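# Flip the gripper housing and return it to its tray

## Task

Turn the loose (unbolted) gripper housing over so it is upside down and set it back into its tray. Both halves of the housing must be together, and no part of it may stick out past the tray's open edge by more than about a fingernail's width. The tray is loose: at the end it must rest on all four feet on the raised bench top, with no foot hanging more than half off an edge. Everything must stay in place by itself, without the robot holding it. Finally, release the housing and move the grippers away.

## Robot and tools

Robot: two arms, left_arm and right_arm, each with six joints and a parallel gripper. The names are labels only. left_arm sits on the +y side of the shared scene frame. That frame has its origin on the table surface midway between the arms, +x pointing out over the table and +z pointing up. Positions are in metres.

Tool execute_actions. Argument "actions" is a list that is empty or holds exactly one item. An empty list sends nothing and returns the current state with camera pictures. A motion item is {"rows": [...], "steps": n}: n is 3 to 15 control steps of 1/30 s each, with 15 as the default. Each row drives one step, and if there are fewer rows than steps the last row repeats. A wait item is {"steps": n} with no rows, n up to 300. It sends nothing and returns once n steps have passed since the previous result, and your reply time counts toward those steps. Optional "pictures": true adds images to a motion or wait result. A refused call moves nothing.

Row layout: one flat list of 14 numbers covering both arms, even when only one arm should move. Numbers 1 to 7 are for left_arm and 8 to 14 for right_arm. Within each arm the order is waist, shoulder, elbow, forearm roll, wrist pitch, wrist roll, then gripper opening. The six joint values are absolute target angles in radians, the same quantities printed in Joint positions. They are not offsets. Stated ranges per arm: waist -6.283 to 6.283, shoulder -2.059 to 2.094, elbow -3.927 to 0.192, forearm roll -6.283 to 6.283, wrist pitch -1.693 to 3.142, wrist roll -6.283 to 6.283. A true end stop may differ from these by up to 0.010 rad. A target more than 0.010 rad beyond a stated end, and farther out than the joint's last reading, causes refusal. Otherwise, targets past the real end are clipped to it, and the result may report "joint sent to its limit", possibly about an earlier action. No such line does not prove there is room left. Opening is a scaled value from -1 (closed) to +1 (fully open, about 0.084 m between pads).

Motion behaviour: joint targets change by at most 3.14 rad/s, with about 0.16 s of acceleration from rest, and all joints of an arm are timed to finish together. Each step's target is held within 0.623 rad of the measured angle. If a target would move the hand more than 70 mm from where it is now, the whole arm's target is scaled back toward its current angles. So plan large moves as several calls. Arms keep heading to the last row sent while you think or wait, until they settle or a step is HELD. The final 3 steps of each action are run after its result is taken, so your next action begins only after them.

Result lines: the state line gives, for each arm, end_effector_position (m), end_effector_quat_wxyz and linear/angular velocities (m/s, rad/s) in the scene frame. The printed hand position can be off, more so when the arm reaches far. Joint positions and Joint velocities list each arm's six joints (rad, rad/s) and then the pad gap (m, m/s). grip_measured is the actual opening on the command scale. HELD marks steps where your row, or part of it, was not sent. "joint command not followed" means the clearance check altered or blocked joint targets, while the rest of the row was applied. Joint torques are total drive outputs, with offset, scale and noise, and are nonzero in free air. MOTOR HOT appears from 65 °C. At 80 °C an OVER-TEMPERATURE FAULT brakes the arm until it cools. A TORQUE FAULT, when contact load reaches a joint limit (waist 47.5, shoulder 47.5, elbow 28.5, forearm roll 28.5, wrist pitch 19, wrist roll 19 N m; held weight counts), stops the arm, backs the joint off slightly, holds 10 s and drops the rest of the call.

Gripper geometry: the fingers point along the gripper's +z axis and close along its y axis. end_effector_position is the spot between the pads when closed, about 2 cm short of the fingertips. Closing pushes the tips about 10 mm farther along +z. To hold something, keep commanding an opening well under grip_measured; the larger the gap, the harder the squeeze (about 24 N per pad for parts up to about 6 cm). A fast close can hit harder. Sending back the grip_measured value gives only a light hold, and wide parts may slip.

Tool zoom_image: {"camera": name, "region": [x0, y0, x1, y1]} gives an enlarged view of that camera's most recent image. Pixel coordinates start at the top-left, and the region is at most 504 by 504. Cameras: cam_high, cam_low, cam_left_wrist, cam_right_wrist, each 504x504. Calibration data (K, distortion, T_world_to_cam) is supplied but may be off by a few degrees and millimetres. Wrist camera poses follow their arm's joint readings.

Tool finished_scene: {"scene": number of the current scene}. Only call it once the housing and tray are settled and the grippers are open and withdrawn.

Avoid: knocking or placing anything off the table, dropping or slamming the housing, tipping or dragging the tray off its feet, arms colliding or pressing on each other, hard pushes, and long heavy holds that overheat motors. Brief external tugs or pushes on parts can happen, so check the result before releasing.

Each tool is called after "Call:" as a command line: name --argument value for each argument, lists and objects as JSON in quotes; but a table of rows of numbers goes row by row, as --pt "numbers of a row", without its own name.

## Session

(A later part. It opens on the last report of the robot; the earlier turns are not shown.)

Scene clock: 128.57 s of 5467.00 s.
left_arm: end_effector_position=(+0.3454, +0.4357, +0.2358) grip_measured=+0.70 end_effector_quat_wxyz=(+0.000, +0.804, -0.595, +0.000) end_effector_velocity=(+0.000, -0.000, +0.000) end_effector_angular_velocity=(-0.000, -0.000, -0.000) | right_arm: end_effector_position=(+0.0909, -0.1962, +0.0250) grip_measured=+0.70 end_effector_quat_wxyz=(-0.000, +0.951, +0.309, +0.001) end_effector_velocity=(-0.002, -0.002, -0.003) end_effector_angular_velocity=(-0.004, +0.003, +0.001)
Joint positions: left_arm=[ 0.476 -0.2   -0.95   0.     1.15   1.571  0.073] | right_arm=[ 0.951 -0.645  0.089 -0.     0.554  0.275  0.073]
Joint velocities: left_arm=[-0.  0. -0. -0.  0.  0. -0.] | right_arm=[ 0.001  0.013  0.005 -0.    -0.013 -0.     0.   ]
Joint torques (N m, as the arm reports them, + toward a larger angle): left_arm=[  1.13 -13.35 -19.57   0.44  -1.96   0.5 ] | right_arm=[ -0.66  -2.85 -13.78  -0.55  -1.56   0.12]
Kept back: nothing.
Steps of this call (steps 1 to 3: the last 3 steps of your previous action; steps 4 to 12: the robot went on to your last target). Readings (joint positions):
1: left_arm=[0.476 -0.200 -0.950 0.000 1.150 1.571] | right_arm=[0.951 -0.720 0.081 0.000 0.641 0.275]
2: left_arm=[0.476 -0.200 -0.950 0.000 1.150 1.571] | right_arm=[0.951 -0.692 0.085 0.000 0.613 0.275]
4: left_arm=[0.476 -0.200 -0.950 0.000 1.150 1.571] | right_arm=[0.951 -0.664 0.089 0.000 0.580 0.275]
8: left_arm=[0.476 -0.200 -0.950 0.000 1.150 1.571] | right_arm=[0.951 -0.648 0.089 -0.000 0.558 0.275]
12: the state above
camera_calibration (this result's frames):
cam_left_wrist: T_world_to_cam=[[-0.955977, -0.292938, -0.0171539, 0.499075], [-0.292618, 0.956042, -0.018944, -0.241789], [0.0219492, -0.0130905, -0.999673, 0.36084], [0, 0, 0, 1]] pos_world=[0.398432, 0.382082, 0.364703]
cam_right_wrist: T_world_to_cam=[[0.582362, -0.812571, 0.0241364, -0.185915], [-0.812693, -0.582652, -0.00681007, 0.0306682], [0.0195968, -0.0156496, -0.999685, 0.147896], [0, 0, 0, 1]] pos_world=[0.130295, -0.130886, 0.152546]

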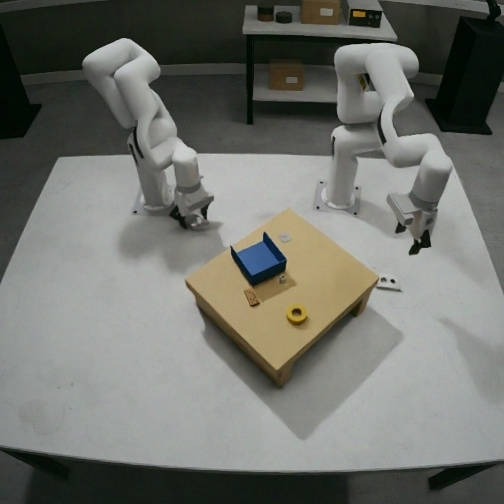

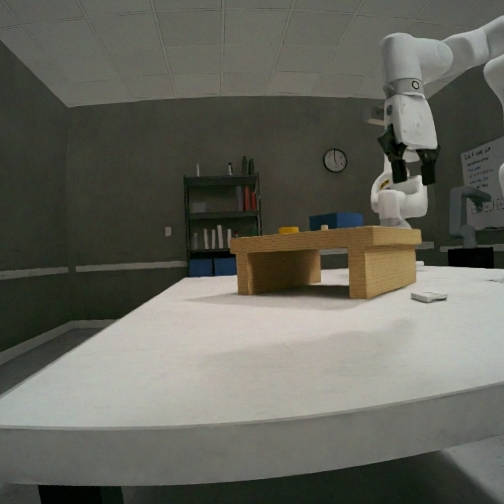

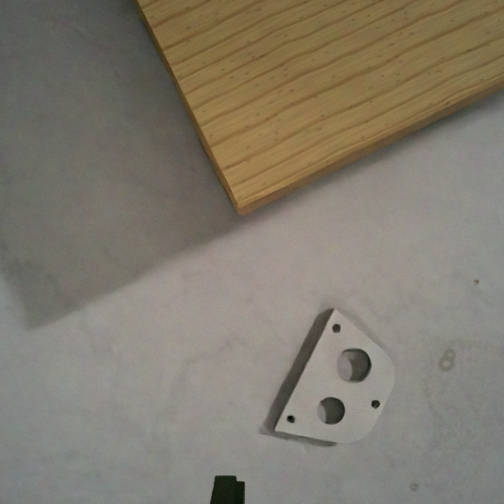

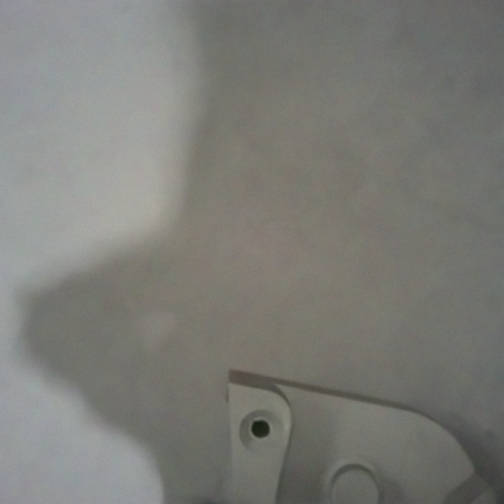

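Call:
execute_actions --actions '[{"rows":[[0.476,-0.2,-0.95,0,1.15,1.571,0.7,0.951,-0.643,0.09,0,0.553,0.275,0.5],[0.476,-0.2,-0.95,0,1.15,1.571,0.7,0.951,-0.643,0.09,0,0.553,0.275,0.4],[0.476,-0.2,-0.95,0,1.15,1.571,0.7,0.951,-0.643,0.09,0,0.553,0.275,0.3],[0.476,-0.2,-0.95,0,1.15,1.571,0.7,0.951,-0.643,0.09,0,0.553,0.275,0.2],[0.476,-0.2,-0.95,0,1.15,1.571,0.7,0.951,-0.643,0.09,0,0.553,0.275,0.1],[0.476,-0.2,-0.95,0,1.15,1.571,0.7,0.951,-0.643,0.09,0,0.553,0.275,0.0],[0.476,-0.2,-0.95,0,1.15,1.571,0.7,0.951,-0.643,0.09,0,0.553,0.275,-0.1],[0.476,-0.2,-0.95,0,1.15,1.571,0.7,0.951,-0.643,0.09,0,0.553,0.275,-0.25]],"steps":15}]'

Call:
execute_actions --actions '[{"rows":[[0.476,-0.2,-0.95,0,1.15,1.571,0.7,0.951,-0.76,0.081,0,0.679,0.275,-0.3],[0.476,-0.2,-0.95,0,1.15,1.571,0.7,0.951,-0.76,0.081,0,0.679,0.275,-0.3],[0.476,-0.2,-0.95,0,1.15,1.571,0.7,0.951,-0.76,0.081,0,0.679,0.275,-0.3],[0.476,-0.2,-0.95,0,1.15,1.571,0.7,0.951,-0.76,0.081,0,0.679,0.275,-0.3],[0.476,-0.2,-0.95,0,1.15,1.571,0.7,0.951,-0.88,0.061,0,0.819,0.275,-0.3]],"steps":15}]' --pictures true

Scene clock: 129.37 s of 5467.00 s.
left_arm: end_effector_position=(+0.3454, +0.4357, +0.2358) grip_measured=+0.70 end_effector_quat_wxyz=(+0.000, +0.804, -0.595, +0.000) end_effector_velocity=(+0.000, +0.000, +0.000) end_effector_angular_velocity=(+0.000, -0.001, +0.001) | right_arm: end_effector_position=(+0.0907, -0.1964, +0.0246) grip_measured=+0.17 end_effector_quat_wxyz=(-0.000, +0.951, +0.309, +0.000) end_effector_velocity=(-0.000, +0.000, +0.000) end_effector_angular_velocity=(+0.000, -0.000, +0.001)
Joint positions: left_arm=[ 0.476 -0.2   -0.95   0.     1.15   1.571  0.073] | right_arm=[ 0.951 -0.643  0.09  -0.     0.553  0.275  0.051]
Joint velocities: left_arm=[ 0.001  0.    -0.001 -0.    -0.    -0.     0.   ] | right_arm=[ 0.001 -0.001  0.001  0.     0.    -0.     0.   ]
Joint torques (N m, as the arm reports them, + toward a larger angle): left_arm=[  1.19 -13.06 -19.53   0.32  -2.     0.45] | right_arm=[ -1.16  -2.37 -13.69  -0.5   -1.5   -0.11]
Steps of this call (steps 1 to 12: the robot went on to your last target; steps 13 to 24: the first 12 steps of this action). Readings (joint positions):
13: left_arm=[0.476 -0.200 -0.950 -0.000 1.150 1.571] | right_arm=[0.951 -0.643 0.090 -0.000 0.553 0.275]
14: left_arm=[0.476 -0.200 -0.950 -0.000 1.150 1.571] | right_arm=[0.951 -0.643 0.090 0.000 0.553 0.275]
16: left_arm=[0.476 -0.200 -0.950 0.000 1.150 1.571] | right_arm=[0.951 -0.643 0.090 0.000 0.553 0.275]
20: left_arm=[0.476 -0.200 -0.950 0.000 1.150 1.571] | right_arm=[0.951 -0.643 0.090 -0.000 0.553 0.275]
24: the state above

Scene clock: 129.87 s of 5467.00 s.
left_arm: end_effector_position=(+0.3454, +0.4357, +0.2358) grip_measured=+0.70 end_effector_quat_wxyz=(+0.000, +0.804, -0.595, +0.000) end_effector_velocity=(-0.000, -0.000, +0.000) end_effector_angular_velocity=(-0.000, +0.001, -0.000) | right_arm: end_effector_position=(+0.0915, -0.1953, +0.0590) grip_measured=+0.17 end_effector_quat_wxyz=(-0.001, +0.951, +0.309, +0.002) end_effector_velocity=(-0.011, -0.014, +0.022) end_effector_angular_velocity=(-0.037, +0.029, -0.000)
Joint positions: left_arm=[ 0.476 -0.2   -0.95   0.     1.15   1.571  0.073] | right_arm=[ 0.951 -0.865  0.062 -0.     0.799  0.275  0.051]
Joint velocities: left_arm=[-0.    -0.    -0.001 -0.     0.001  0.    -0.   ] | right_arm=[-0.    -0.185 -0.013  0.     0.245 -0.    -0.   ]
Joint torques (N m, as the arm reports them, + toward a larger angle): left_arm=[  0.99 -13.35 -19.73   0.44  -1.94   0.6 ] | right_arm=[ -0.92   3.32 -15.4   -0.33  -1.83   0.16]
Steps of this call (steps 1 to 3: the last 3 steps of your previous action; steps 4 to 15: the first 12 steps of this action). Readings (joint positions):
4: left_arm=[0.476 -0.200 -0.950 0.000 1.150 1.571] | right_arm=[0.951 -0.643 0.090 -0.000 0.553 0.275]
5: left_arm=[0.476 -0.200 -0.950 -0.000 1.150 1.571] | right_arm=[0.951 -0.648 0.090 0.000 0.559 0.275]
7: left_arm=[0.476 -0.200 -0.950 0.000 1.150 1.571] | right_arm=[0.951 -0.684 0.089 0.000 0.601 0.275]
11: left_arm=[0.476 -0.200 -0.950 0.000 1.150 1.571] | right_arm=[0.951 -0.796 0.075 0.000 0.722 0.275]
15: the state above
camera_calibration (this result's frames):
cam_left_wrist: T_world_to_cam=[[-0.955977, -0.292938, -0.0171566, 0.499076], [-0.292618, 0.956042, -0.018944, -0.241789], [0.0219518, -0.0130897, -0.999673, 0.36084], [0, 0, 0, 1]] pos_world=[0.398432, 0.382082, 0.364704]
cam_right_wrist: T_world_to_cam=[[0.582364, -0.812597, 0.0231984, -0.186378], [-0.812638, -0.582681, -0.0100715, 0.0321048], [0.0217014, -0.0129866, -0.99968, 0.182257], [0, 0, 0, 1]] pos_world=[0.130674, -0.130376, 0.186845]

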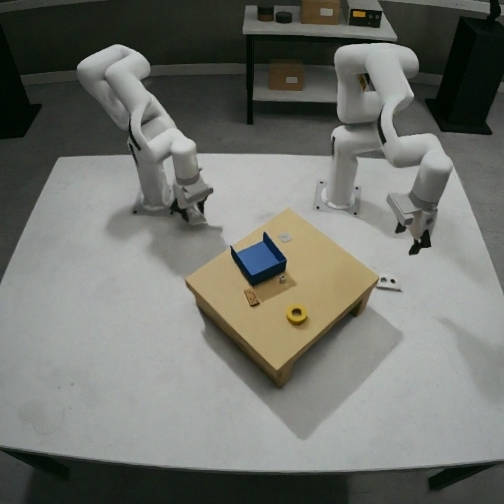

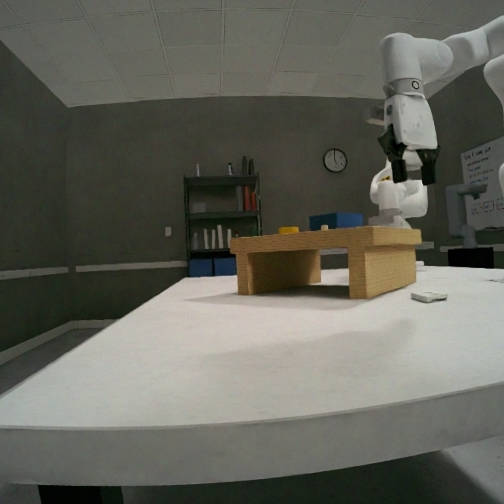

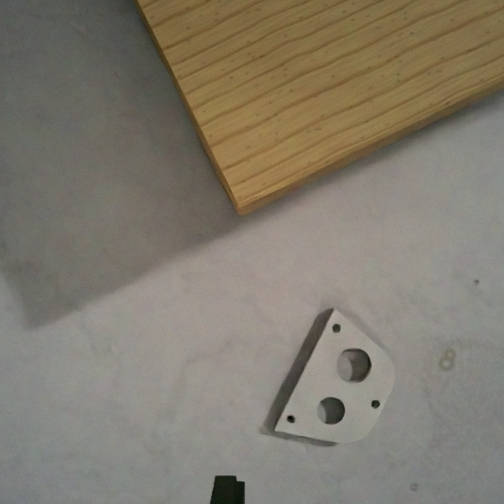

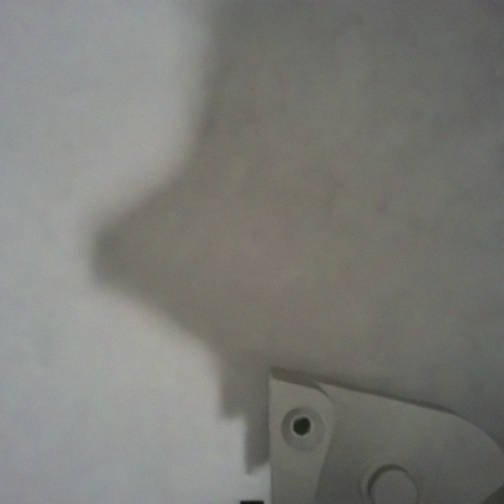

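Call:
execute_actions --actions '[{"rows":[[0.476,-0.2,-0.95,0,1.15,1.571,0.7,0.951,-1.03,-0.008,0,1.038,0.5,-0.3],[0.476,-0.2,-0.95,0,1.15,1.571,0.7,0.951,-1.03,-0.008,0,1.038,0.5,-0.3],[0.476,-0.2,-0.95,0,1.15,1.571,0.7,0.951,-1.03,-0.008,0,1.038,0.5,-0.3],[0.476,-0.2,-0.95,0,1.15,1.571,0.7,0.951,-1.03,-0.008,0,1.038,0.5,-0.3],[0.476,-0.2,-0.95,0,1.15,1.571,0.7,1.1,-0.65,-0.25,0,0.9,1.1,-0.3],[0.476,-0.2,-0.95,0,1.15,1.571,0.7,1.1,-0.65,-0.25,0,0.9,1.1,-0.3],[0.476,-0.2,-0.95,0,1.15,1.571,0.7,1.1,-0.65,-0.25,0,0.9,1.1,-0.3],[0.476,-0.2,-0.95,0,1.15,1.571,0.7,1.253,-0.191,-0.536,0,0.727,1.571,-0.3]],"steps":15}]'

Call:
execute_actions --actions '[{"rows":[[0.476,-0.2,-0.95,0,1.15,1.571,0.7,1.253,-0.191,-0.536,0,0.727,1.571,-0.3]],"steps":15}]'

Call:
execute_actions --actions '[{"rows":[[0.476,-0.2,-0.95,0,1.15,1.571,0.7,1.253,0.03,-0.493,0,0.463,1.571,-0.3]],"steps":15}]'

Call:
execute_actions --actions '[{"rows":[[0.476,-0.2,-0.95,0,1.15,1.571,0.7,1.253,0.033,-0.492,0,0.459,1.571,0.0],[0.476,-0.2,-0.95,0,1.15,1.571,0.7,1.253,0.033,-0.492,0,0.459,1.571,0.1],[0.476,-0.2,-0.95,0,1.15,1.571,0.7,1.253,0.033,-0.492,0,0.459,1.571,0.15],[0.476,-0.2,-0.95,0,1.15,1.571,0.7,1.253,0.033,-0.492,0,0.459,1.571,0.2],[0.476,-0.2,-0.95,0,1.15,1.571,0.7,1.253,0.033,-0.492,0,0.459,1.571,0.25],[0.476,-0.2,-0.95,0,1.15,1.571,0.7,1.253,0.033,-0.492,0,0.459,1.571,0.35],[0.476,-0.2,-0.95,0,1.15,1.571,0.7,1.253,0.033,-0.492,0,0.459,1.571,0.5],[0.476,-0.2,-0.95,0,1.15,1.571,0.7,1.253,0.033,-0.492,0,0.459,1.571,0.7]],"steps":15}]'

Scene clock: 130.80 s of 5467.00 s.
left_arm: end_effector_position=(+0.3454, +0.4357, +0.2358) grip_measured=+0.70 end_effector_quat_wxyz=(+0.000, +0.804, -0.595, +0.000) end_effector_velocity=(-0.000, +0.000, +0.000) end_effector_angular_velocity=(-0.000, +0.001, +0.001) | right_arm: end_effector_position=(+0.1048, -0.1439, +0.1325) grip_measured=+0.17 end_effector_quat_wxyz=(-0.022, +0.993, +0.111, +0.018) end_effector_velocity=(+0.049, +0.344, +0.097) end_effector_angular_velocity=(+0.138, -0.013, -0.549)
Joint positions: left_arm=[ 0.476 -0.2   -0.95   0.     1.15   1.571  0.073] | right_arm=[ 1.038 -0.839 -0.168 -0.     0.95   0.769  0.051]
Joint velocities: left_arm=[ 0.001 -0.    -0.    -0.     0.001  0.    -0.   ] | right_arm=[ 0.602  1.519 -0.971 -0.001 -0.67   1.153 -0.   ]
Joint torques (N m, as the arm reports them, + toward a larger angle): left_arm=[  1.46 -13.16 -19.67   0.37  -1.8    0.41] | right_arm=[ -0.87  -2.   -17.72  -0.07  -1.68   0.14]
Steps of this call (steps 1 to 3: the last 3 steps of your previous action; steps 4 to 16: the robot went on to your last target; steps 17 to 28: the first 12 steps of this action). Readings (joint positions):
17: left_arm=[0.476 -0.200 -0.950 -0.000 1.150 1.571] | right_arm=[0.951 -0.880 0.061 0.000 0.819 0.275]
18: left_arm=[0.476 -0.200 -0.950 0.000 1.150 1.571] | right_arm=[0.951 -0.883 0.060 0.000 0.825 0.281]
20: left_arm=[0.476 -0.200 -0.950 0.000 1.150 1.571] | right_arm=[0.951 -0.913 0.048 0.000 0.872 0.329]
24: left_arm=[0.476 -0.200 -0.950 0.000 1.150 1.571] | right_arm=[0.965 -0.984 -0.033 -0.000 0.992 0.548]
28: the state above

Scene clock: 131.30 s of 5467.00 s.
left_arm: end_effector_position=(+0.3454, +0.4357, +0.2358) grip_measured=+0.70 end_effector_quat_wxyz=(+0.000, +0.804, -0.595, +0.000) end_effector_velocity=(-0.000, +0.002, +0.000) end_effector_angular_velocity=(+0.000, -0.000, +0.004) | right_arm: end_effector_position=(+0.0994, -0.0171, +0.1019) grip_measured=+0.17 end_effector_quat_wxyz=(+0.001, +0.985, -0.171, -0.000) end_effector_velocity=(-0.005, +0.044, -0.017) end_effector_angular_velocity=(+0.004, -0.002, -0.252)
Joint positions: left_arm=[ 0.476 -0.2   -0.95   0.     1.15   1.571  0.073] | right_arm=[ 1.248 -0.207 -0.525  0.     0.733  1.545  0.051]
Joint velocities: left_arm=[ 0.004 -0.    -0.     0.     0.     0.    -0.   ] | right_arm=[ 0.057  0.179 -0.114 -0.    -0.069  0.309  0.   ]
Joint torques (N m, as the arm reports them, + toward a larger angle): left_arm=[  1.2  -13.14 -19.87   0.38  -2.09   0.42] | right_arm=[ -1.5  -20.7  -15.39  -0.07  -1.68  -0.21]
Steps of this call (steps 1 to 3: the last 3 steps of your previous action; steps 4 to 15: the first 12 steps of this action). Readings (joint positions):
4: left_arm=[0.476 -0.200 -0.950 0.000 1.150 1.571] | right_arm=[1.114 -0.627 -0.298 -0.000 0.869 0.974]
5: left_arm=[0.476 -0.200 -0.950 0.000 1.150 1.571] | right_arm=[1.132 -0.570 -0.328 -0.000 0.851 1.039]
7: left_arm=[0.476 -0.200 -0.950 0.000 1.150 1.571] | right_arm=[1.166 -0.463 -0.386 -0.000 0.816 1.180]
11: left_arm=[0.476 -0.200 -0.950 -0.000 1.150 1.571] | right_arm=[1.225 -0.278 -0.487 0.000 0.756 1.442]
15: the state above

Scene clock: 131.80 s of 5467.00 s.
left_arm: end_effector_position=(+0.3454, +0.4357, +0.2358) grip_measured=+0.70 end_effector_quat_wxyz=(+0.000, +0.804, -0.595, +0.000) end_effector_velocity=(+0.000, -0.000, -0.000) end_effector_angular_velocity=(-0.001, -0.000, +0.001) | right_arm: end_effector_position=(+0.0988, -0.0136, +0.0283) grip_measured=+0.17 end_effector_quat_wxyz=(+0.002, +0.983, -0.182, -0.000) end_effector_velocity=(+0.016, +0.043, +0.002) end_effector_angular_velocity=(+0.122, -0.047, +0.001)
Joint positions: left_arm=[ 0.476 -0.2   -0.95  -0.     1.15   1.571  0.073] | right_arm=[ 1.253  0.022 -0.493  0.     0.475  1.571  0.051]
Joint velocities: left_arm=[ 0.     0.     0.    -0.001 -0.    -0.    -0.   ] | right_arm=[ 0.002  0.063 -0.045 -0.001 -0.15   0.002  0.   ]
Joint torques (N m, as the arm reports them, + toward a larger angle): left_arm=[  1.43 -13.15 -19.57   0.23  -1.9    0.51] | right_arm=[ -1.31 -21.38 -13.34   0.08  -1.4   -0.14]
Steps of this call (steps 1 to 3: the last 3 steps of your previous action; steps 4 to 15: the first 12 steps of this action). Readings (joint positions):
4: left_arm=[0.476 -0.200 -0.950 0.000 1.150 1.571] | right_arm=[1.251 -0.196 -0.533 0.000 0.728 1.565]
5: left_arm=[0.476 -0.200 -0.950 -0.000 1.150 1.571] | right_arm=[1.252 -0.191 -0.534 -0.000 0.722 1.567]
7: left_arm=[0.476 -0.200 -0.950 0.000 1.150 1.571] | right_arm=[1.252 -0.154 -0.530 -0.000 0.672 1.569]
11: left_arm=[0.476 -0.200 -0.950 0.000 1.150 1.571] | right_arm=[1.252 -0.013 -0.497 0.000 0.520 1.570]
15: the state above

Scene clock: 132.30 s of 5467.00 s.
left_arm: end_effector_position=(+0.3454, +0.4357, +0.2358) grip_measured=+0.70 end_effector_quat_wxyz=(+0.000, +0.804, -0.595, +0.000) end_effector_velocity=(-0.000, +0.000, -0.000) end_effector_angular_velocity=(-0.000, -0.000, +0.000) | right_arm: end_effector_position=(+0.0991, -0.0125, +0.0256) grip_measured=+0.69 end_effector_quat_wxyz=(-0.000, +0.983, -0.182, +0.000) end_effector_velocity=(-0.000, -0.001, -0.001) end_effector_angular_velocity=(-0.002, +0.000, +0.001)
Joint positions: left_arm=[ 0.476 -0.2   -0.95   0.     1.15   1.571  0.073] | right_arm=[ 1.253  0.033 -0.492 -0.     0.459  1.571  0.072]
Joint velocities: left_arm=[ 0.    -0.     0.    -0.001 -0.001  0.     0.   ] | right_arm=[ 0.     0.001  0.001 -0.001 -0.001 -0.     0.006]
Joint torques (N m, as the arm reports them, + toward a larger angle): left_arm=[  1.2  -13.14 -19.73   0.32  -1.95   0.54] | right_arm=[ -0.12 -20.15 -12.97  -0.18  -1.15   0.06]
Steps of this call (steps 1 to 3: the last 3 steps of your previous action; steps 4 to 15: the first 12 steps of this action). Readings (joint positions):
4: left_arm=[0.476 -0.200 -0.950 -0.000 1.150 1.571] | right_arm=[1.253 0.027 -0.495 -0.000 0.465 1.571]
5: left_arm=[0.476 -0.200 -0.950 0.000 1.150 1.571] | right_arm=[1.253 0.028 -0.494 -0.000 0.464 1.571]
7: left_arm=[0.476 -0.200 -0.950 -0.000 1.150 1.571] | right_arm=[1.253 0.030 -0.493 -0.000 0.461 1.571]
11: left_arm=[0.476 -0.200 -0.950 0.000 1.150 1.571] | right_arm=[1.253 0.032 -0.492 -0.000 0.460 1.571]
15: the state above

Call:
execute_actions --actions '[{"rows":[[0.527,-0.081,-0.652,0,0.733,2.075,0.7,1.253,-0.298,-0.602,0,0.90,1.571,0.7]],"steps":15}]'

Call:
execute_actions --actions '[{"steps":12}]' --pictures true

Scene clock: 132.90 s of 5467.00 s.
left_arm: end_effector_position=(+0.3248, +0.4469, +0.1226) grip_measured=+0.70 end_effector_quat_wxyz=(+0.002, +0.681, -0.732, -0.001) end_effector_velocity=(-0.116, +0.006, -0.292) end_effector_angular_velocity=(-0.026, +0.060, -0.946) | right_arm: end_effector_position=(+0.1009, -0.0076, +0.1368) grip_measured=+0.70 end_effector_quat_wxyz=(-0.004, +0.983, -0.181, +0.001) end_effector_velocity=(-0.008, -0.020, +0.223) end_effector_angular_velocity=(+0.048, -0.018, +0.000)
Joint positions: left_arm=[ 0.518 -0.102 -0.705  0.     0.811  1.981  0.073] | right_arm=[ 1.253 -0.258 -0.591 -0.     0.841  1.571  0.073]
Joint velocities: left_arm=[ 0.111  0.269  0.665  0.    -0.869  1.057 -0.   ] | right_arm=[ 0.    -0.553 -0.194  0.     0.696  0.     0.   ]
Joint torques (N m, as the arm reports them, + toward a larger angle): left_arm=[  1.04 -15.99 -21.42   0.51  -1.64  -0.18] | right_arm=[ -0.99  -3.52 -12.21  -0.82  -1.92   0.1 ]
Steps of this call (steps 1 to 3: the last 3 steps of your previous action; steps 4 to 6: the robot went on to your last target; steps 7 to 18: the first 12 steps of this action). Readings (joint positions):
7: left_arm=[0.476 -0.200 -0.950 -0.000 1.150 1.571] | right_arm=[1.253 0.033 -0.492 0.000 0.459 1.571]
8: left_arm=[0.476 -0.199 -0.948 -0.000 1.145 1.577] | right_arm=[1.253 0.030 -0.493 0.000 0.465 1.571]
10: left_arm=[0.481 -0.191 -0.924 -0.000 1.104 1.626] | right_arm=[1.253 -0.003 -0.501 0.000 0.515 1.571]
14: left_arm=[0.500 -0.144 -0.809 0.000 0.956 1.806] | right_arm=[1.253 -0.143 -0.553 -0.000 0.691 1.571]
18: the state above

Scene clock: 133.30 s of 5467.00 s.
left_arm: end_effector_position=(+0.3177, +0.4482, +0.1017) grip_measured=+0.70 end_effector_quat_wxyz=(-0.001, +0.650, -0.760, +0.000) end_effector_velocity=(-0.005, -0.001, -0.007) end_effector_angular_velocity=(-0.006, +0.012, -0.007) | right_arm: end_effector_position=(+0.0989, -0.0130, +0.1502) grip_measured=+0.70 end_effector_quat_wxyz=(+0.001, +0.983, -0.182, -0.000) end_effector_velocity=(+0.001, +0.002, +0.005) end_effector_angular_velocity=(+0.009, -0.003, -0.002)
Joint positions: left_arm=[ 0.527 -0.082 -0.654 -0.     0.734  2.074  0.073] | right_arm=[ 1.253 -0.297 -0.601  0.     0.899  1.571  0.073]
Joint velocities: left_arm=[ 0.002  0.006  0.014 -0.002 -0.007  0.01   0.   ] | right_arm=[-0.001 -0.009 -0.007  0.001  0.005  0.    -0.   ]
Joint torques (N m, as the arm reports them, + toward a larger angle): left_arm=[  1.28 -13.37 -17.34   0.58  -1.91   0.56] | right_arm=[ -0.8  -15.96 -16.96  -0.2   -1.65   0.22]
Kept back: nothing.
Steps of this call (steps 1 to 3: the last 3 steps of your previous action; steps 4 to 12: the robot went on to your last target). Readings (joint positions):
1: left_arm=[0.521 -0.094 -0.686 0.000 0.786 2.011] | right_arm=[1.253 -0.273 -0.596 -0.000 0.860 1.571]
2: left_arm=[0.523 -0.088 -0.672 0.000 0.769 2.032] | right_arm=[1.253 -0.282 -0.599 -0.000 0.873 1.571]
4: left_arm=[0.525 -0.084 -0.660 0.000 0.750 2.056] | right_arm=[1.253 -0.290 -0.599 0.000 0.888 1.571]
8: left_arm=[0.526 -0.083 -0.657 -0.000 0.736 2.071] | right_arm=[1.253 -0.295 -0.600 0.000 0.898 1.571]
12: the state above
camera_calibration (this result's frames):
cam_left_wrist: T_world_to_cam=[[-0.987855, 0.154232, -0.0188561, 0.283801], [0.15457, 0.987817, -0.0180215, -0.420735], [0.0158469, -0.0207172, -0.99966, 0.23286], [0, 0, 0, 1]] pos_world=[0.341697, 0.376662, 0.23055]
cam_right_wrist: T_world_to_cam=[[-0.363499, -0.931229, 0.0260992, 0.0469606], [-0.931585, 0.36348, -0.00561859, 0.168676], [-0.00425434, -0.026356, -0.999644, 0.278001], [0, 0, 0, 1]] pos_world=[0.175389, -0.0102524, 0.277624]

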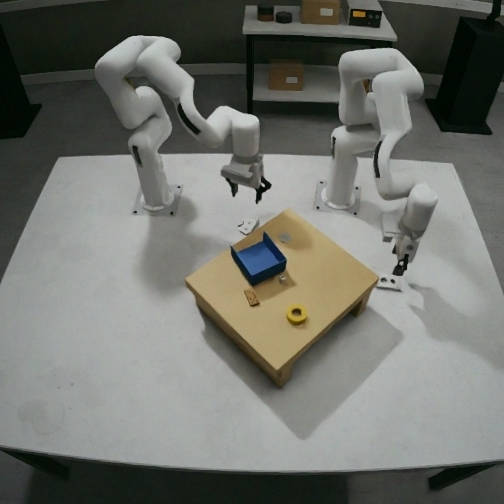

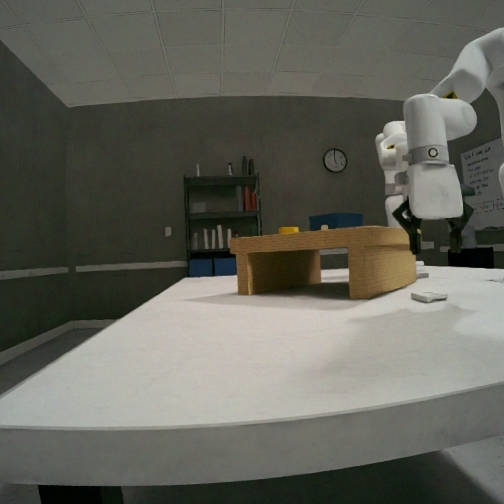

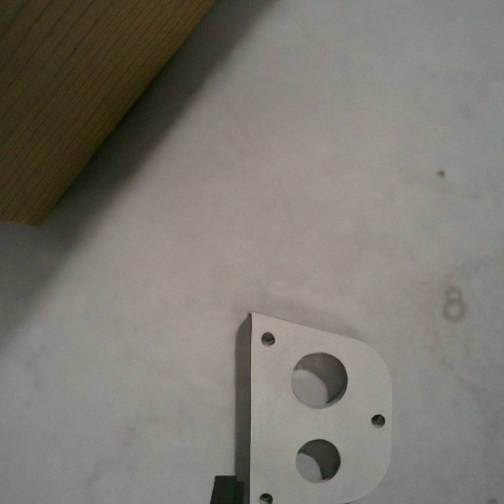

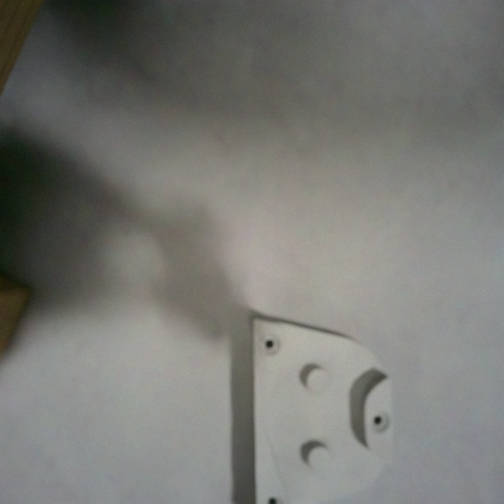

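Call:
execute_actions --actions '[{"rows":[[0.527,0.125,-0.611,0,0.486,2.075,0.7,1.0,-0.4,-0.7,0,1.1,1.571,0.7]],"steps":15}]'

Call:
execute_actions --actions '[{"rows":[[0.527,0.125,-0.611,0,0.486,2.075,0.7,0.5,-0.4,-0.7,0,1.1,1.571,0.7],[0.527,0.125,-0.611,0,0.486,2.075,0.7,0.5,-0.4,-0.7,0,1.1,1.571,0.7],[0.527,0.125,-0.611,0,0.486,2.075,0.7,0.5,-0.4,-0.7,0,1.1,1.571,0.7],[0.527,0.125,-0.611,0,0.486,2.075,0.5,0.5,-0.4,-0.7,0,1.1,1.571,0.7],[0.527,0.125,-0.611,0,0.486,2.075,0.4,0.5,-0.4,-0.7,0,1.1,1.571,0.7],[0.527,0.125,-0.611,0,0.486,2.075,0.3,0.5,-0.4,-0.7,0,1.1,1.571,0.7],[0.527,0.125,-0.611,0,0.486,2.075,0.2,0.5,-0.4,-0.7,0,1.1,1.571,0.7],[0.527,0.125,-0.611,0,0.486,2.075,0.1,0.5,-0.4,-0.7,0,1.1,1.571,0.7],[0.527,0.125,-0.611,0,0.486,2.075,0.0,0.5,-0.4,-0.7,0,1.1,1.571,0.7],[0.527,0.125,-0.611,0,0.486,2.075,-0.15,0.5,-0.4,-0.7,0,1.1,1.571,0.7],[0.527,0.125,-0.611,0,0.486,2.075,-0.3,0.5,-0.4,-0.7,0,1.1,1.571,0.7]],"steps":15}]'

Call:
execute_actions --actions '[{"rows":[[0.527,0.125,-0.611,0,0.486,2.075,-0.3,0.5,-0.4,-0.7,0,1.1,1.571,0.7],[0.527,0.125,-0.611,0,0.486,2.075,-0.3,0.5,-0.4,-0.7,0,1.1,1.571,0.7],[0.527,0.125,-0.611,0,0.486,2.075,-0.3,0.5,-0.4,-0.7,0,1.1,1.571,0.7],[0.527,-0.081,-0.652,0,0.733,2.075,-0.3,0.5,-0.4,-0.7,0,1.1,1.571,0.7]],"steps":15}]' --pictures true

Scene clock: 134.10 s of 5467.00 s.
left_arm: end_effector_position=(+0.3161, +0.4476, +0.0262) grip_measured=+0.70 end_effector_quat_wxyz=(+0.002, +0.650, -0.760, -0.001) end_effector_velocity=(+0.042, +0.016, +0.006) end_effector_angular_velocity=(+0.044, -0.123, +0.003) | right_arm: end_effector_position=(+0.1731, -0.0556, +0.2097) grip_measured=+0.70 end_effector_quat_wxyz=(-0.002, +0.955, -0.298, +0.001) end_effector_velocity=(+0.034, -0.053, +0.025) end_effector_angular_velocity=(-0.051, +0.037, -0.164)
Joint positions: left_arm=[ 0.527  0.119 -0.611  0.     0.496  2.075  0.073] | right_arm=[ 1.014 -0.395 -0.696 -0.     1.087  1.571  0.073]
Joint velocities: left_arm=[ 0.001  0.044 -0.043 -0.002 -0.131 -0.     0.   ] | right_arm=[-0.164 -0.059 -0.038  0.002  0.16  -0.    -0.   ]
Joint torques (N m, as the arm reports them, + toward a larger angle): left_arm=[  1.41 -15.29 -14.08   0.45  -1.79   0.51] | right_arm=[  2.87 -11.75 -16.36  -0.59  -1.4    0.06]
Steps of this call (steps 1 to 12: the robot went on to your last target; steps 13 to 24: the first 12 steps of this action). Readings (joint positions):
13: left_arm=[0.527 -0.081 -0.652 -0.000 0.733 2.075] | right_arm=[1.253 -0.298 -0.602 0.000 0.900 1.571]
14: left_arm=[0.527 -0.078 -0.652 -0.000 0.727 2.075] | right_arm=[1.249 -0.300 -0.603 0.000 0.905 1.571]
16: left_arm=[0.527 -0.042 -0.648 -0.000 0.678 2.075] | right_arm=[1.206 -0.316 -0.618 0.000 0.941 1.571]
20: left_arm=[0.527 0.089 -0.614 0.000 0.538 2.075] | right_arm=[1.075 -0.370 -0.673 -0.000 1.038 1.571]
24: the state above

Scene clock: 134.60 s of 5467.00 s.
left_arm: end_effector_position=(+0.3171, +0.4480, +0.0246) grip_measured=-0.25 end_effector_quat_wxyz=(-0.000, +0.650, -0.760, +0.000) end_effector_velocity=(-0.001, -0.001, -0.001) end_effector_angular_velocity=(-0.001, +0.003, -0.000) | right_arm: end_effector_position=(+0.2631, -0.1484, +0.2116) grip_measured=+0.70 end_effector_quat_wxyz=(+0.000, +0.885, -0.466, -0.000) end_effector_velocity=(+0.224, -0.325, +0.003) end_effector_angular_velocity=(+0.003, -0.004, -1.112)
Joint positions: left_arm=[ 0.527  0.125 -0.611 -0.     0.486  2.075  0.033] | right_arm=[ 0.648 -0.399 -0.699 -0.     1.099  1.571  0.073]
Joint velocities: left_arm=[-0.001  0.002  0.001 -0.001  0.     0.    -0.082] | right_arm=[-1.112 -0.004 -0.005 -0.     0.005  0.    -0.   ]
Joint torques (N m, as the arm reports them, + toward a larger angle): left_arm=[  1.38 -15.03 -14.32   0.54  -1.81   0.43] | right_arm=[ -0.19 -14.13 -17.75  -0.23  -1.32   0.09]
Steps of this call (steps 1 to 3: the last 3 steps of your previous action; steps 4 to 15: the first 12 steps of this action). Readings (joint positions):
4: left_arm=[0.527 0.122 -0.613 -0.000 0.488 2.075] | right_arm=[1.004 -0.398 -0.698 0.000 1.097 1.571]
5: left_arm=[0.527 0.123 -0.612 -0.000 0.487 2.075] | right_arm=[0.999 -0.399 -0.698 0.000 1.098 1.571]
7: left_arm=[0.527 0.123 -0.612 -0.000 0.487 2.075] | right_arm=[0.954 -0.399 -0.698 0.000 1.098 1.571]
11: left_arm=[0.527 0.124 -0.611 -0.000 0.486 2.075] | right_arm=[0.797 -0.399 -0.699 -0.000 1.099 1.571]
15: the state above

Scene clock: 135.10 s of 5467.00 s.
left_arm: end_effector_position=(+0.3230, +0.4502, +0.0962) grip_measured=-0.32 end_effector_quat_wxyz=(-0.008, +0.650, -0.760, +0.003) end_effector_velocity=(-0.010, -0.004, +0.130) end_effector_angular_velocity=(+0.001, -0.006, +0.001) | right_arm: end_effector_position=(+0.2894, -0.1932, +0.2121) grip_measured=+0.70 end_effector_quat_wxyz=(+0.000, +0.848, -0.530, -0.000) end_effector_velocity=(+0.002, -0.003, -0.000) end_effector_angular_velocity=(-0.000, -0.000, -0.009)
Joint positions: left_arm=[ 0.527 -0.061 -0.654 -0.     0.698  2.075  0.03 ] | right_arm=[ 0.502 -0.4   -0.7    0.     1.1    1.571  0.073]
Joint velocities: left_arm=[-0.    -0.344 -0.071 -0.002  0.409  0.    -0.   ] | right_arm=[-0.009  0.    -0.    -0.    -0.    -0.    -0.   ]
Joint torques (N m, as the arm reports them, + toward a larger angle): left_arm=[  1.09  -5.21 -10.01   0.37  -1.83   0.45] | right_arm=[ -0.84 -14.75 -18.05  -0.37  -1.47  -0.34]
Steps of this call (steps 1 to 3: the last 3 steps of your previous action; steps 4 to 15: the first 12 steps of this action). Readings (joint positions):
4: left_arm=[0.527 0.125 -0.611 0.000 0.486 2.075] | right_arm=[0.533 -0.400 -0.700 -0.000 1.100 1.571]
5: left_arm=[0.527 0.125 -0.611 0.000 0.486 2.075] | right_arm=[0.522 -0.400 -0.700 -0.000 1.100 1.571]
7: left_arm=[0.527 0.125 -0.611 0.000 0.486 2.075] | right_arm=[0.510 -0.400 -0.700 -0.000 1.100 1.571]
11: left_arm=[0.527 0.052 -0.621 0.000 0.582 2.075] | right_arm=[0.504 -0.400 -0.700 0.000 1.100 1.571]
15: the state above
camera_calibration (this result's frames):
cam_left_wrist: T_world_to_cam=[[-0.987401, 0.154965, -0.0320096, 0.289371], [0.155377, 0.987796, -0.0108176, -0.424601], [0.0299426, -0.0156548, -0.999429, 0.220484], [0, 0, 0, 1]] pos_world=[0.345096, 0.378029, 0.225027]
cam_right_wrist: T_world_to_cam=[[-0.901395, -0.432303, 0.0245087, 0.199136], [-0.432549, 0.901593, -0.00556239, 0.371541], [-0.0196923, -0.0156151, -0.999684, 0.342468], [0, 0, 0, 1]] pos_world=[0.346954, -0.243544, 0.339546]

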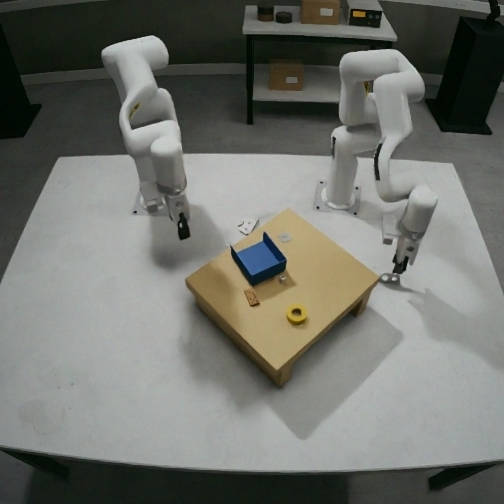

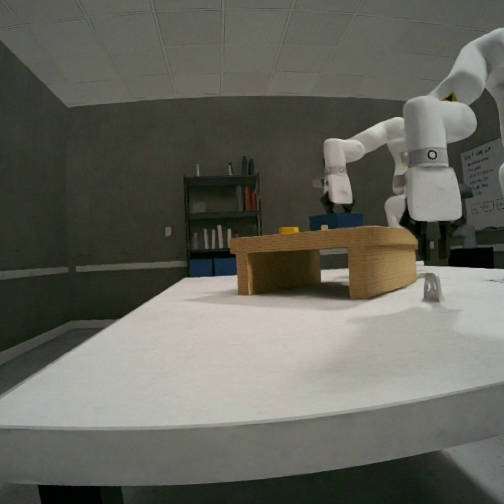

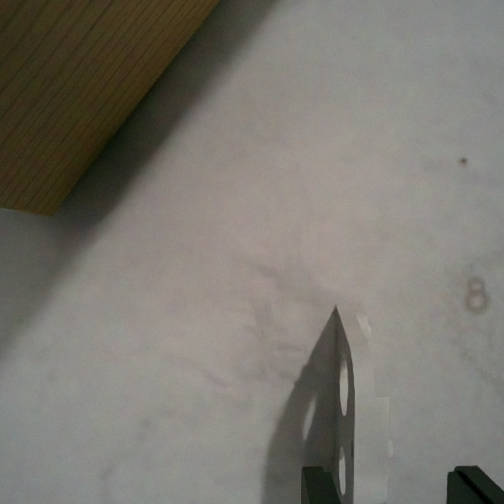

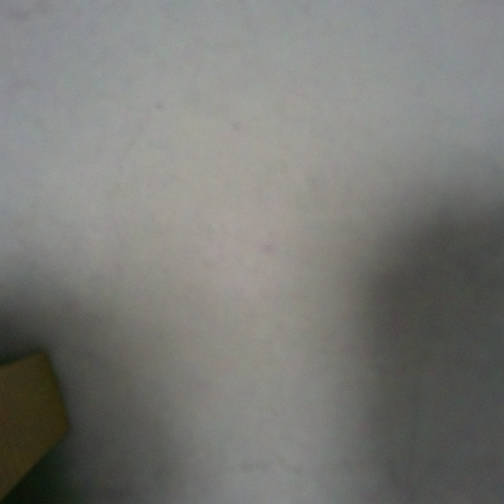

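Call:
execute_actions --actions '[{"rows":[[0.527,-0.081,-0.652,0,0.733,2.075,0.7,0.5,-0.4,-0.7,0,1.1,1.571,0.7]],"steps":12}]' --pictures true

Scene clock: 135.50 s of 5467.00 s.
left_arm: end_effector_position=(+0.3167, +0.4479, +0.1002) grip_measured=+0.70 end_effector_quat_wxyz=(+0.000, +0.650, -0.760, -0.000) end_effector_velocity=(+0.002, +0.000, +0.004) end_effector_angular_velocity=(+0.003, -0.007, -0.003) | right_arm: end_effector_position=(+0.2896, -0.1937, +0.2121) grip_measured=+0.70 end_effector_quat_wxyz=(+0.000, +0.848, -0.530, +0.000) end_effector_velocity=(+0.000, -0.000, -0.000) end_effector_angular_velocity=(+0.000, +0.001, -0.002)
Joint positions: left_arm=[ 0.527 -0.08  -0.652  0.     0.733  2.075  0.073] | right_arm=[ 0.5   -0.4   -0.7    0.     1.1    1.571  0.073]
Joint velocities: left_arm=[-0.002 -0.006 -0.005  0.001  0.003  0.     0.001] | right_arm=[-0.002  0.001  0.     0.001 -0.    -0.     0.   ]
Joint torques (N m, as the arm reports them, + toward a larger angle): left_arm=[  1.17 -13.34 -17.04   0.47  -1.85   0.55] | right_arm=[ -1.03 -13.91 -18.37  -0.09  -1.08  -0.1 ]
Steps of this call (steps 1 to 3: the last 3 steps of your previous action; steps 4 to 12: the first 9 steps of this action). Readings (joint positions):
4: left_arm=[0.527 -0.076 -0.650 0.000 0.726 2.075] | right_arm=[0.501 -0.400 -0.700 0.000 1.100 1.571]
5: left_arm=[0.527 -0.077 -0.649 0.000 0.729 2.075] | right_arm=[0.501 -0.400 -0.700 0.000 1.100 1.571]
7: left_arm=[0.527 -0.078 -0.650 0.000 0.731 2.075] | right_arm=[0.500 -0.400 -0.700 0.000 1.100 1.571]
11: left_arm=[0.527 -0.080 -0.651 0.000 0.733 2.075] | right_arm=[0.500 -0.400 -0.700 0.000 1.100 1.571]
12: the state above
camera_calibration (this result's frames):
cam_left_wrist: T_world_to_cam=[[-0.987779, 0.15501, -0.0162775, 0.282234], [0.155314, 0.987674, -0.0194266, -0.420382], [0.0130655, -0.0217173, -0.999679, 0.232782], [0, 0, 0, 1]] pos_world=[0.341034, 0.376507, 0.229135]
cam_right_wrist: T_world_to_cam=[[-0.902006, -0.431028, 0.0244766, 0.199585], [-0.431275, 0.902203, -0.00561031, 0.371819], [-0.0196647, -0.0156167, -0.999685, 0.342466], [0, 0, 0, 1]] pos_world=[0.347118, -0.244081, 0.339559]

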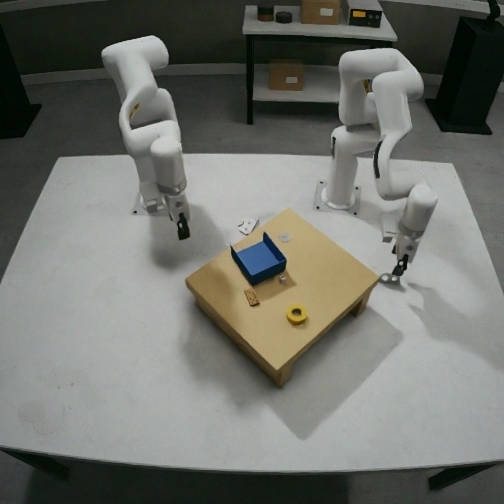

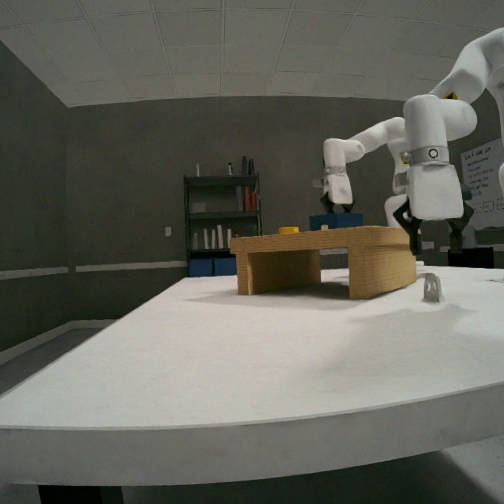

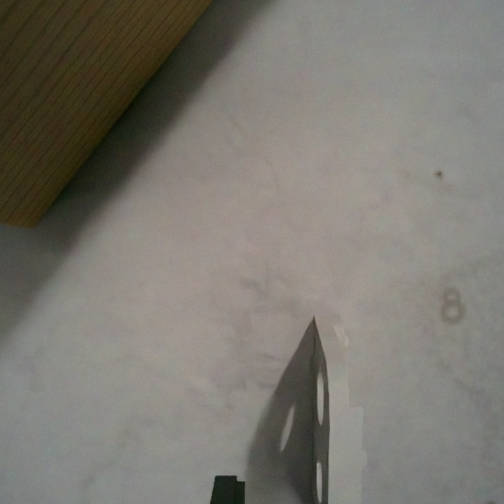

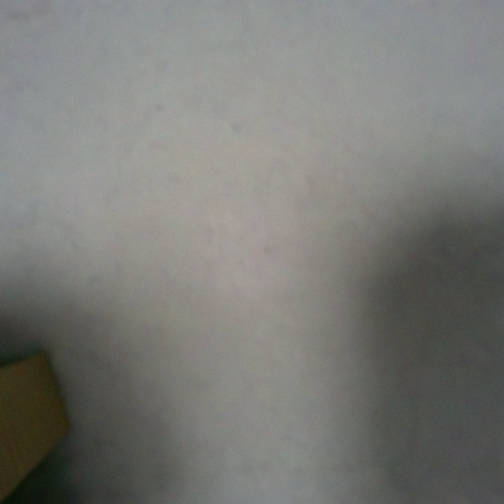

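Call:
execute_actions --actions '[{"rows":[[0.485,0.02,-0.769,0,0.749,2.075,-1,0.5,-0.4,-0.7,0,1.1,1.571,0.7],[0.485,0.02,-0.769,0,0.749,2.075,-1,0.5,-0.4,-0.7,0,1.1,1.571,0.7],[0.485,0.02,-0.769,0,0.749,2.075,-1,0.5,-0.4,-0.7,0,1.1,1.571,0.7],[0.485,0.02,-0.769,0,0.749,2.075,-1,0.5,-0.4,-0.7,0,1.1,1.571,0.7],[0.485,0.02,-0.769,0,0.749,2.075,-1,0.5,-0.4,-0.7,0,1.1,1.571,0.7],[0.485,0.02,-0.769,0,0.749,2.075,-1,0.5,-0.4,-0.7,0,1.1,1.571,0.7],[0.485,0.02,-0.769,0,0.749,2.075,-1,0.5,-0.4,-0.7,0,1.1,1.571,0.7],[0.485,0.02,-0.769,0,0.749,2.075,-1,0.5,-0.4,-0.7,0,1.1,1.571,0.7],[0.485,0.02,-0.769,0,0.749,2.075,-1,0.5,-0.4,-0.7,0,1.1,1.571,0.7],[0.485,0.093,-0.745,0,0.652,2.075,-1,0.5,-0.4,-0.7,0,1.1,1.571,0.7]],"steps":15}]'

Call:
execute_actions --actions '[{"steps":8}]' --pictures true

Scene clock: 136.27 s of 5467.00 s.
left_arm: end_effector_position=(+0.3537, +0.4427, +0.0958) grip_measured=-1.00 end_effector_quat_wxyz=(-0.003, +0.634, -0.773, +0.001) end_effector_velocity=(+0.046, +0.010, -0.154) end_effector_angular_velocity=(+0.030, -0.096, -0.010) | right_arm: end_effector_position=(+0.2896, -0.1937, +0.2121) grip_measured=+0.70 end_effector_quat_wxyz=(+0.000, +0.848, -0.530, +0.000) end_effector_velocity=(+0.000, +0.000, -0.000) end_effector_angular_velocity=(+0.001, +0.001, -0.000)
Joint positions: left_arm=[ 0.486  0.03  -0.763 -0.     0.726  2.075  0.   ] | right_arm=[ 0.5   -0.4   -0.7    0.     1.1    1.571  0.073]
Joint velocities: left_arm=[-0.01   0.418  0.057 -0.    -0.575  0.     0.   ] | right_arm=[-0.     0.001 -0.001  0.001 -0.    -0.    -0.   ]
Joint torques (N m, as the arm reports them, + toward a larger angle): left_arm=[  1.09  -7.58 -11.44   0.54  -1.44   0.38] | right_arm=[ -1.42 -14.17 -17.98  -0.46  -1.56   0.32]
Steps of this call (steps 1 to 3: the last 3 steps of your previous action; steps 4 to 11: the robot went on to your last target; steps 12 to 23: the first 12 steps of this action). Readings (joint positions):
12: left_arm=[0.527 -0.081 -0.652 0.000 0.733 2.075] | right_arm=[0.500 -0.400 -0.700 0.000 1.100 1.571]
13: left_arm=[0.525 -0.077 -0.657 0.000 0.734 2.075] | right_arm=[0.500 -0.400 -0.700 0.000 1.100 1.571]
15: left_arm=[0.512 -0.044 -0.695 0.000 0.740 2.075] | right_arm=[0.500 -0.400 -0.700 0.000 1.100 1.571]
19: left_arm=[0.489 0.009 -0.757 -0.000 0.746 2.075] | right_arm=[0.500 -0.400 -0.700 0.000 1.100 1.571]
23: the state above

Scene clock: 136.53 s of 5467.00 s.
left_arm: end_effector_position=(+0.3525, +0.4420, +0.0694) grip_measured=-1.00 end_effector_quat_wxyz=(+0.000, +0.634, -0.774, -0.000) end_effector_velocity=(+0.021, +0.007, +0.009) end_effector_angular_velocity=(+0.020, -0.060, -0.001) | right_arm: end_effector_position=(+0.2896, -0.1937, +0.2121) grip_measured=+0.70 end_effector_quat_wxyz=(+0.000, +0.848, -0.530, +0.000) end_effector_velocity=(+0.000, -0.000, +0.000) end_effector_angular_velocity=(+0.001, +0.000, -0.001)
Joint positions: left_arm=[ 0.485  0.091 -0.745  0.     0.655  2.075  0.   ] | right_arm=[ 0.5   -0.4   -0.7   -0.     1.1    1.571  0.073]
Joint velocities: left_arm=[ 0.     0.008 -0.025  0.001 -0.046  0.     0.   ] | right_arm=[-0.001 -0.    -0.     0.001  0.    -0.     0.   ]
Joint torques (N m, as the arm reports them, + toward a larger angle): left_arm=[  1.12 -16.06 -15.68   0.48  -2.02   0.57] | right_arm=[ -0.4  -14.2  -18.15  -0.17  -1.51   0.25]
Kept back: nothing.
Steps of this call (steps 1 to 3: the last 3 steps of your previous action; steps 4 to 8: the robot went on to your last target). Readings (joint positions):
1: left_arm=[0.486 0.046 -0.759 -0.000 0.706 2.075] | right_arm=[0.500 -0.400 -0.700 0.000 1.100 1.571]
2: left_arm=[0.486 0.063 -0.754 -0.000 0.689 2.075] | right_arm=[0.500 -0.400 -0.700 -0.000 1.100 1.571]
4: left_arm=[0.485 0.083 -0.744 0.000 0.670 2.075] | right_arm=[0.500 -0.400 -0.700 -0.000 1.100 1.571]
8: the state above
camera_calibration (this result's frames):
cam_left_wrist: T_world_to_cam=[[-0.980432, 0.196182, -0.0163056, 0.297195], [0.196482, 0.980315, -0.0194099, -0.431935], [0.0121767, -0.0222339, -0.999679, 0.20188], [0, 0, 0, 1]] pos_world=[0.373789, 0.369617, 0.198277]
cam_right_wrist: T_world_to_cam=[[-0.902055, -0.430926, 0.0244758, 0.199621], [-0.431172, 0.902252, -0.00561346, 0.371841], [-0.0196644, -0.0156169, -0.999685, 0.342466], [0, 0, 0, 1]] pos_world=[0.347131, -0.244124, 0.33956]

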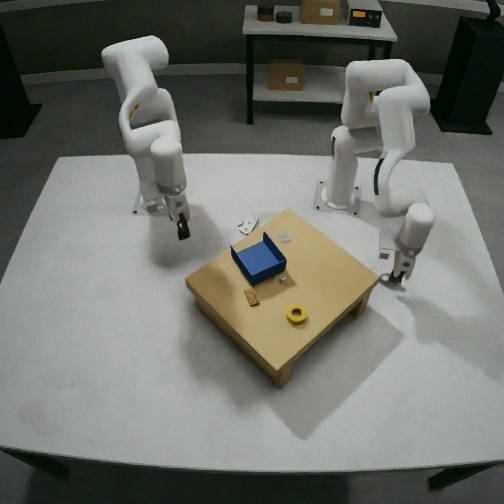

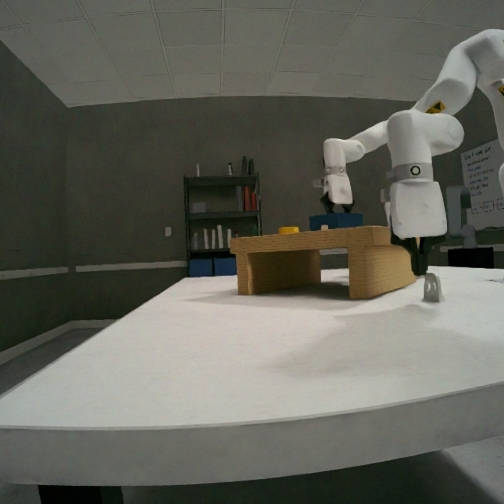

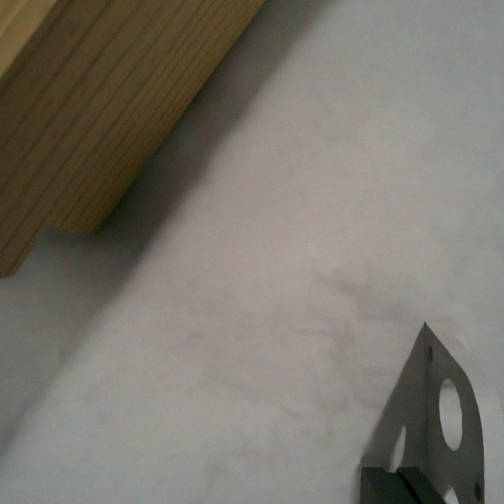

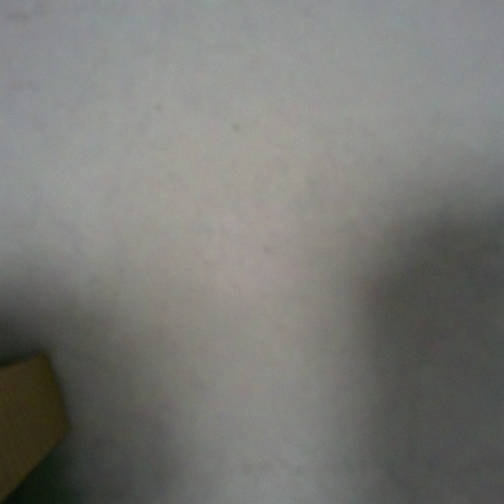

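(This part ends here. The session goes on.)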